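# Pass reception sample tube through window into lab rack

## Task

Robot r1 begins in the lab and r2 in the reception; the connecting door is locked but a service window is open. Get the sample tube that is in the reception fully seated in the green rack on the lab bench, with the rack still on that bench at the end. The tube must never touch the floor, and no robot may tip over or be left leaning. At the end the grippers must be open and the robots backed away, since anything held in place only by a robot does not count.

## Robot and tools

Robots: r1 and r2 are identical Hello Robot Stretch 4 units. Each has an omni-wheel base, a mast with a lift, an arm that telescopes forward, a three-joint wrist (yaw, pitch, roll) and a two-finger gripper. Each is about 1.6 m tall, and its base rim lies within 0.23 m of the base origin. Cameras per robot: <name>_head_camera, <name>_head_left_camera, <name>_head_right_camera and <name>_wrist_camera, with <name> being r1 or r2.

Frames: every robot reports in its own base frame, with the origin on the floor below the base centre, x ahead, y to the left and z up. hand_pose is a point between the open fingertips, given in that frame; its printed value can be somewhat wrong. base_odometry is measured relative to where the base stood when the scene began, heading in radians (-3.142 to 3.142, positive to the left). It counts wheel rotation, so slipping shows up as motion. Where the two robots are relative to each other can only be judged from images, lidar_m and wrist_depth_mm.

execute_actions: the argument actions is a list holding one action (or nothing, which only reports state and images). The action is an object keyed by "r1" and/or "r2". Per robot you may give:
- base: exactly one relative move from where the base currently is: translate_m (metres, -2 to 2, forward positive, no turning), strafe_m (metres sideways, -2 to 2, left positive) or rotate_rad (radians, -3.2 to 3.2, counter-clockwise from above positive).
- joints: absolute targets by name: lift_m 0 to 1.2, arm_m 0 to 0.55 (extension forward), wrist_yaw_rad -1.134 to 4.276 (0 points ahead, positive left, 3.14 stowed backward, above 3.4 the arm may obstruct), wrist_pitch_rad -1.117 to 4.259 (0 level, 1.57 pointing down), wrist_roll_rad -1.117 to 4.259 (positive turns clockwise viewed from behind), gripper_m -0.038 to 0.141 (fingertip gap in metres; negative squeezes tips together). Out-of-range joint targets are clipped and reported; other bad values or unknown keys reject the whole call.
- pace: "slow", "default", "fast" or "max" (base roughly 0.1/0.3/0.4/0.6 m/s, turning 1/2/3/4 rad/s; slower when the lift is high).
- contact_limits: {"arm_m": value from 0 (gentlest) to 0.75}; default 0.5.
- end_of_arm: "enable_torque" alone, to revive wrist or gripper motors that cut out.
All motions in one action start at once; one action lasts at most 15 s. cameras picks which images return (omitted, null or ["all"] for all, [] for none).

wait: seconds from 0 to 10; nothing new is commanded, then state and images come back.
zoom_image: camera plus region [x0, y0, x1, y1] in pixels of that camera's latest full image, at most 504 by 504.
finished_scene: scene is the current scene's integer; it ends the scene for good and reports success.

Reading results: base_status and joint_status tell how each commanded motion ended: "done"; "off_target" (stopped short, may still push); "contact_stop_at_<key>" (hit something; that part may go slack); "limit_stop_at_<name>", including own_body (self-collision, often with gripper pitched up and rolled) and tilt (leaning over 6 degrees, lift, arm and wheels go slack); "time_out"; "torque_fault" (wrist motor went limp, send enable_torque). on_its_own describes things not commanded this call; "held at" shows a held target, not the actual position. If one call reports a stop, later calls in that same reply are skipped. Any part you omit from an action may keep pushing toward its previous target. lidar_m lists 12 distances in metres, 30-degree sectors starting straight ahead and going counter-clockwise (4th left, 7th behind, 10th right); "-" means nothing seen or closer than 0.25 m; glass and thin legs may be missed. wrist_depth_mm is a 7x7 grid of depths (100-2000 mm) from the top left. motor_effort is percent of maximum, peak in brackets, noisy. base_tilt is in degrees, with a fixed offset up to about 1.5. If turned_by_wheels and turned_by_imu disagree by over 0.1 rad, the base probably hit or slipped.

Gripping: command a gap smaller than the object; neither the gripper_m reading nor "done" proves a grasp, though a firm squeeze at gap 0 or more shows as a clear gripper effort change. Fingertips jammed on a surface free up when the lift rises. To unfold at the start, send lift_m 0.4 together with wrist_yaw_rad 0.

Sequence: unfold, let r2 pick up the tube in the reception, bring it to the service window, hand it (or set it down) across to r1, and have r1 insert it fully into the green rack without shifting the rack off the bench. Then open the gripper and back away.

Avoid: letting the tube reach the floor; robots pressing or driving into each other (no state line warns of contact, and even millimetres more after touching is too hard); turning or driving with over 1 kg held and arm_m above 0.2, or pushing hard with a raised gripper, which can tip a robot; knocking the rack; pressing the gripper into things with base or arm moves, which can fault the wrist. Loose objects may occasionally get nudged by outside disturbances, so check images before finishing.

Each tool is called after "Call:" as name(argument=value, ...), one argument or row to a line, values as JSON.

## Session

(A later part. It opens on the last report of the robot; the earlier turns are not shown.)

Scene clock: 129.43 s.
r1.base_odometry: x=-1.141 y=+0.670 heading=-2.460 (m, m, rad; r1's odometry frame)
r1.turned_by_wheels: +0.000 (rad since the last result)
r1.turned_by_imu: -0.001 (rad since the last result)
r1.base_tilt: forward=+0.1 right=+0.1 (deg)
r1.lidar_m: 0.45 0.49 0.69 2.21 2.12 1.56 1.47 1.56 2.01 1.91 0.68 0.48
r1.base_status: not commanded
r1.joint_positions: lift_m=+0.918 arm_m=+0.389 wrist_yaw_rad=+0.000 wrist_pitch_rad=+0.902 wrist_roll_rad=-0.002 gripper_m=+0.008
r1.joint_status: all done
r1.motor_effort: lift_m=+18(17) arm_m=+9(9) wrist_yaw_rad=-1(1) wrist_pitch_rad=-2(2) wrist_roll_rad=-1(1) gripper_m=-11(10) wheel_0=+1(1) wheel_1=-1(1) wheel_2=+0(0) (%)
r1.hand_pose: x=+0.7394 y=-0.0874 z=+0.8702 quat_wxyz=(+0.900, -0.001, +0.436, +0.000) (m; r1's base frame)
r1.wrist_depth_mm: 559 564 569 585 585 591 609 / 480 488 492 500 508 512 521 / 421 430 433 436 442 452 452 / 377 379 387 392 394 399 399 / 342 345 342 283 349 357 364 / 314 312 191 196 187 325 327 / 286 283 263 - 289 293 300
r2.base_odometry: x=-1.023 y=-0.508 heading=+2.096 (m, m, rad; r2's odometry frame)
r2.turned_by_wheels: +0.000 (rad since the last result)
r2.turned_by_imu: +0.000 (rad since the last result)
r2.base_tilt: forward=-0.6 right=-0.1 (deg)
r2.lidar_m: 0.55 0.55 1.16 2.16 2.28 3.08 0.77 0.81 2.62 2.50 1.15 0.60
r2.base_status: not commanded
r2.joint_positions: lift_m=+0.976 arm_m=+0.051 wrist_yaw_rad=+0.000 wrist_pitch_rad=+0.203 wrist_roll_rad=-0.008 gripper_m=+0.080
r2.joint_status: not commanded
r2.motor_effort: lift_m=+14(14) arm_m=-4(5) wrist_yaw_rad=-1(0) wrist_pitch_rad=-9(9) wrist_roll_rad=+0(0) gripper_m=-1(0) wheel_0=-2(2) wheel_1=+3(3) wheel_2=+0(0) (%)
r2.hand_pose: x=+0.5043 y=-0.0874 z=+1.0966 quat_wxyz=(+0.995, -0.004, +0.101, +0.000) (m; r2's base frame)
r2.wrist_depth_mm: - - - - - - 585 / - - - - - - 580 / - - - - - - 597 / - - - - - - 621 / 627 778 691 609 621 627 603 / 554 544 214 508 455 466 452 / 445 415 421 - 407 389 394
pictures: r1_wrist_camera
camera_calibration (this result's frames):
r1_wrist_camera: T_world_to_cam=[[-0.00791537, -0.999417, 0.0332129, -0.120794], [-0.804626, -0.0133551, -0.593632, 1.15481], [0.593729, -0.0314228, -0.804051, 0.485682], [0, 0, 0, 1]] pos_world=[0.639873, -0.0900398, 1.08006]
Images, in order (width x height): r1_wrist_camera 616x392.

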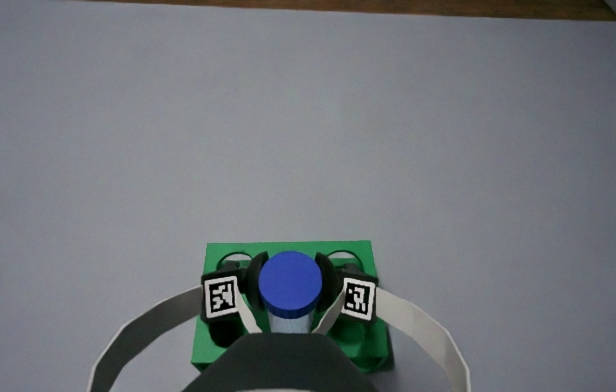

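Call:
execute_actions(
  actions=[
    {"r1":{"joints":{"gripper_m":0.09}}},
  ],
  cameras=["r1_wrist_camera"],
)

Call:
execute_actions(
  actions=[
    {"r1":{"base":{"translate_m":-0.25},"joints":{"arm_m":0.02,"wrist_pitch_rad":0.6}}},
  ],
  cameras=["r1_wrist_camera"],
)

Scene clock: 136.13 s.
r1.base_odometry: x=-1.141 y=+0.670 heading=-2.460 (m, m, rad; r1's odometry frame)
r1.turned_by_wheels: +0.000 (rad since the last result)
r1.turned_by_imu: -0.001 (rad since the last result)
r1.base_tilt: forward=+0.1 right=+0.1 (deg)
r1.lidar_m: 0.46 0.49 0.67 2.22 2.12 1.56 1.49 1.56 1.98 1.90 0.69 0.50
r1.base_status: not commanded
r1.joint_positions: lift_m=+0.918 arm_m=+0.389 wrist_yaw_rad=+0.000 wrist_pitch_rad=+0.902 wrist_roll_rad=-0.002 gripper_m=+0.090
r1.joint_status: all done
r1.motor_effort: lift_m=+18(18) arm_m=+9(9) wrist_yaw_rad=+0(1) wrist_pitch_rad=-4(3) wrist_roll_rad=-1(1) gripper_m=+0(12) wheel_0=+1(1) wheel_1=-1(1) wheel_2=+0(0) (%)
r1.hand_pose: x=+0.7394 y=-0.0874 z=+0.8702 quat_wxyz=(+0.900, -0.001, +0.436, +0.000) (m; r1's base frame)
r1.wrist_depth_mm: 559 569 574 585 591 603 603 / 480 488 496 504 508 512 521 / 421 430 430 439 445 449 455 / 379 382 387 392 394 397 402 / 342 345 307 289 349 357 362 / 310 307 251 203 200 324 327 / 287 283 262 - 290 293 301
r2.base_odometry: x=-1.023 y=-0.508 heading=+2.096 (m, m, rad; r2's odometry frame)
r2.turned_by_wheels: +0.000 (rad since the last result)
r2.turned_by_imu: +0.000 (rad since the last result)
r2.base_tilt: forward=-0.5 right=-0.2 (deg)
r2.lidar_m: 0.55 0.58 1.12 2.17 2.29 3.09 0.77 0.83 2.63 2.52 1.16 0.59
r2.base_status: not commanded
r2.joint_positions: lift_m=+0.976 arm_m=+0.051 wrist_yaw_rad=+0.000 wrist_pitch_rad=+0.203 wrist_roll_rad=-0.008 gripper_m=+0.080
r2.joint_status: not commanded
r2.motor_effort: lift_m=+15(15) arm_m=-4(4) wrist_yaw_rad=+0(1) wrist_pitch_rad=-9(9) wrist_roll_rad=-1(1) gripper_m=-3(3) wheel_0=-2(2) wheel_1=+3(3) wheel_2=+0(0) (%)
r2.hand_pose: x=+0.5043 y=-0.0874 z=+1.0966 quat_wxyz=(+0.995, -0.004, +0.101, +0.000) (m; r2's base frame)
r2.wrist_depth_mm: - - - - - - 580 / - - - - - - 591 / - - - - - - 603 / - - - - - - 615 / 634 778 691 615 615 621 603 / 559 544 214 508 455 459 459 / 445 418 427 - 404 387 392
pictures: r1_wrist_camera
camera_calibration (this result's frames):
r1_wrist_camera: T_world_to_cam=[[-0.00791514, -0.999417, 0.0332129, -0.120795], [-0.804626, -0.0133553, -0.593632, 1.15482], [0.59373, -0.0314227, -0.804051, 0.485682], [0, 0, 0, 1]] pos_world=[0.639874, -0.0900398, 1.08006]
Images, in order (width x height): r1_wrist_camera 616x392.

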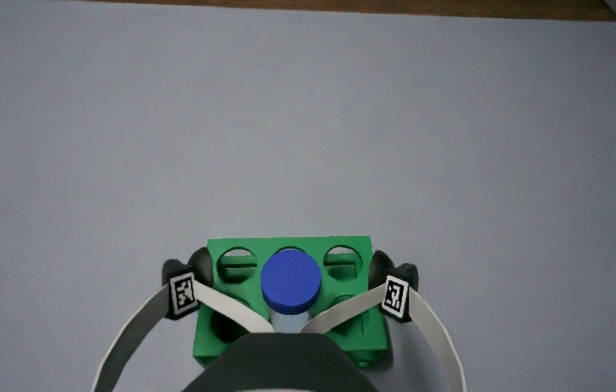

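Scene clock: 138.40 s.
r1.base_odometry: x=-0.947 y=+0.828 heading=-2.460 (m, m, rad; r1's odometry frame)
r1.turned_by_wheels: +0.000 (rad since the last result)
r1.turned_by_imu: -0.001 (rad since the last result)
r1.base_tilt: forward=+0.1 right=+0.1 (deg)
r1.lidar_m: 0.70 0.74 1.05 2.33 1.79 1.28 1.22 1.28 1.77 1.90 1.04 0.75
r1.base_status: done
r1.joint_positions: lift_m=+0.918 arm_m=+0.022 wrist_yaw_rad=+0.000 wrist_pitch_rad=+0.602 wrist_roll_rad=-0.002 gripper_m=+0.090
r1.joint_status: all done
r1.motor_effort: lift_m=+18(18) arm_m=-8(9) wrist_yaw_rad=+0(3) wrist_pitch_rad=-6(7) wrist_roll_rad=-1(1) gripper_m=+0(0) wheel_0=-1(6) wheel_1=-1(8) wheel_2=+0(9) (%)
r1.hand_pose: x=+0.4302 y=-0.0875 z=+0.9330 quat_wxyz=(+0.955, -0.001, +0.296, +0.000) (m; r1's base frame)
r1.wrist_depth_mm: - - - - - - - / 904 931 960 960 991 1008 - / 676 691 707 723 732 723 759 / 591 603 615 621 609 609 621 / 1537 1537 1537 1537 1576 1576 1576 / 1281 1281 1229 1336 200 1336 891 / 1118 1098 1182 - 1160 1118 1160
r2.base_odometry: x=-1.023 y=-0.508 heading=+2.096 (m, m, rad; r2's odometry frame)
r2.turned_by_wheels: +0.000 (rad since the last result)
r2.turned_by_imu: +0.000 (rad since the last result)
r2.base_tilt: forward=-0.7 right=-0.1 (deg)
r2.lidar_m: 0.54 0.60 1.13 2.15 2.26 3.08 0.80 0.80 2.61 2.50 1.15 0.58
r2.base_status: not commanded
r2.joint_positions: lift_m=+0.976 arm_m=+0.051 wrist_yaw_rad=+0.000 wrist_pitch_rad=+0.203 wrist_roll_rad=-0.008 gripper_m=+0.080
r2.joint_status: not commanded
r2.motor_effort: lift_m=+15(15) arm_m=-4(4) wrist_yaw_rad=+0(0) wrist_pitch_rad=-9(9) wrist_roll_rad=+0(1) gripper_m=-3(4) wheel_0=-1(2) wheel_1=+3(3) wheel_2=+0(0) (%)
r2.hand_pose: x=+0.5043 y=-0.0874 z=+1.0966 quat_wxyz=(+0.995, -0.004, +0.101, +0.000) (m; r2's base frame)
r2.wrist_depth_mm: - - - - - - 574 / - - - - - - 585 / - - - - - - 597 / - - - - - - 627 / 634 778 691 615 621 627 603 / 559 549 214 504 455 466 452 / 445 418 424 - 402 387 394
pictures: r1_wrist_camera
camera_calibration (this result's frames):
r1_wrist_camera: T_world_to_cam=[[-0.0174993, -0.999415, 0.0293964, -0.117678], [-0.593625, -0.013273, -0.804632, 1.04947], [0.804551, -0.031531, -0.593046, 0.432226], [0, 0, 0, 1]] pos_world=[0.273183, -0.0900508, 1.10422]
Images, in order (width x height): r1_wrist_camera 616x392.

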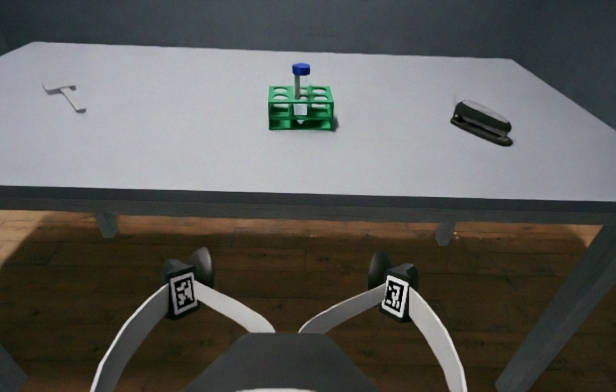

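Call:
finished_scene(
  scene=2,
)

The scene is finished: the task was done.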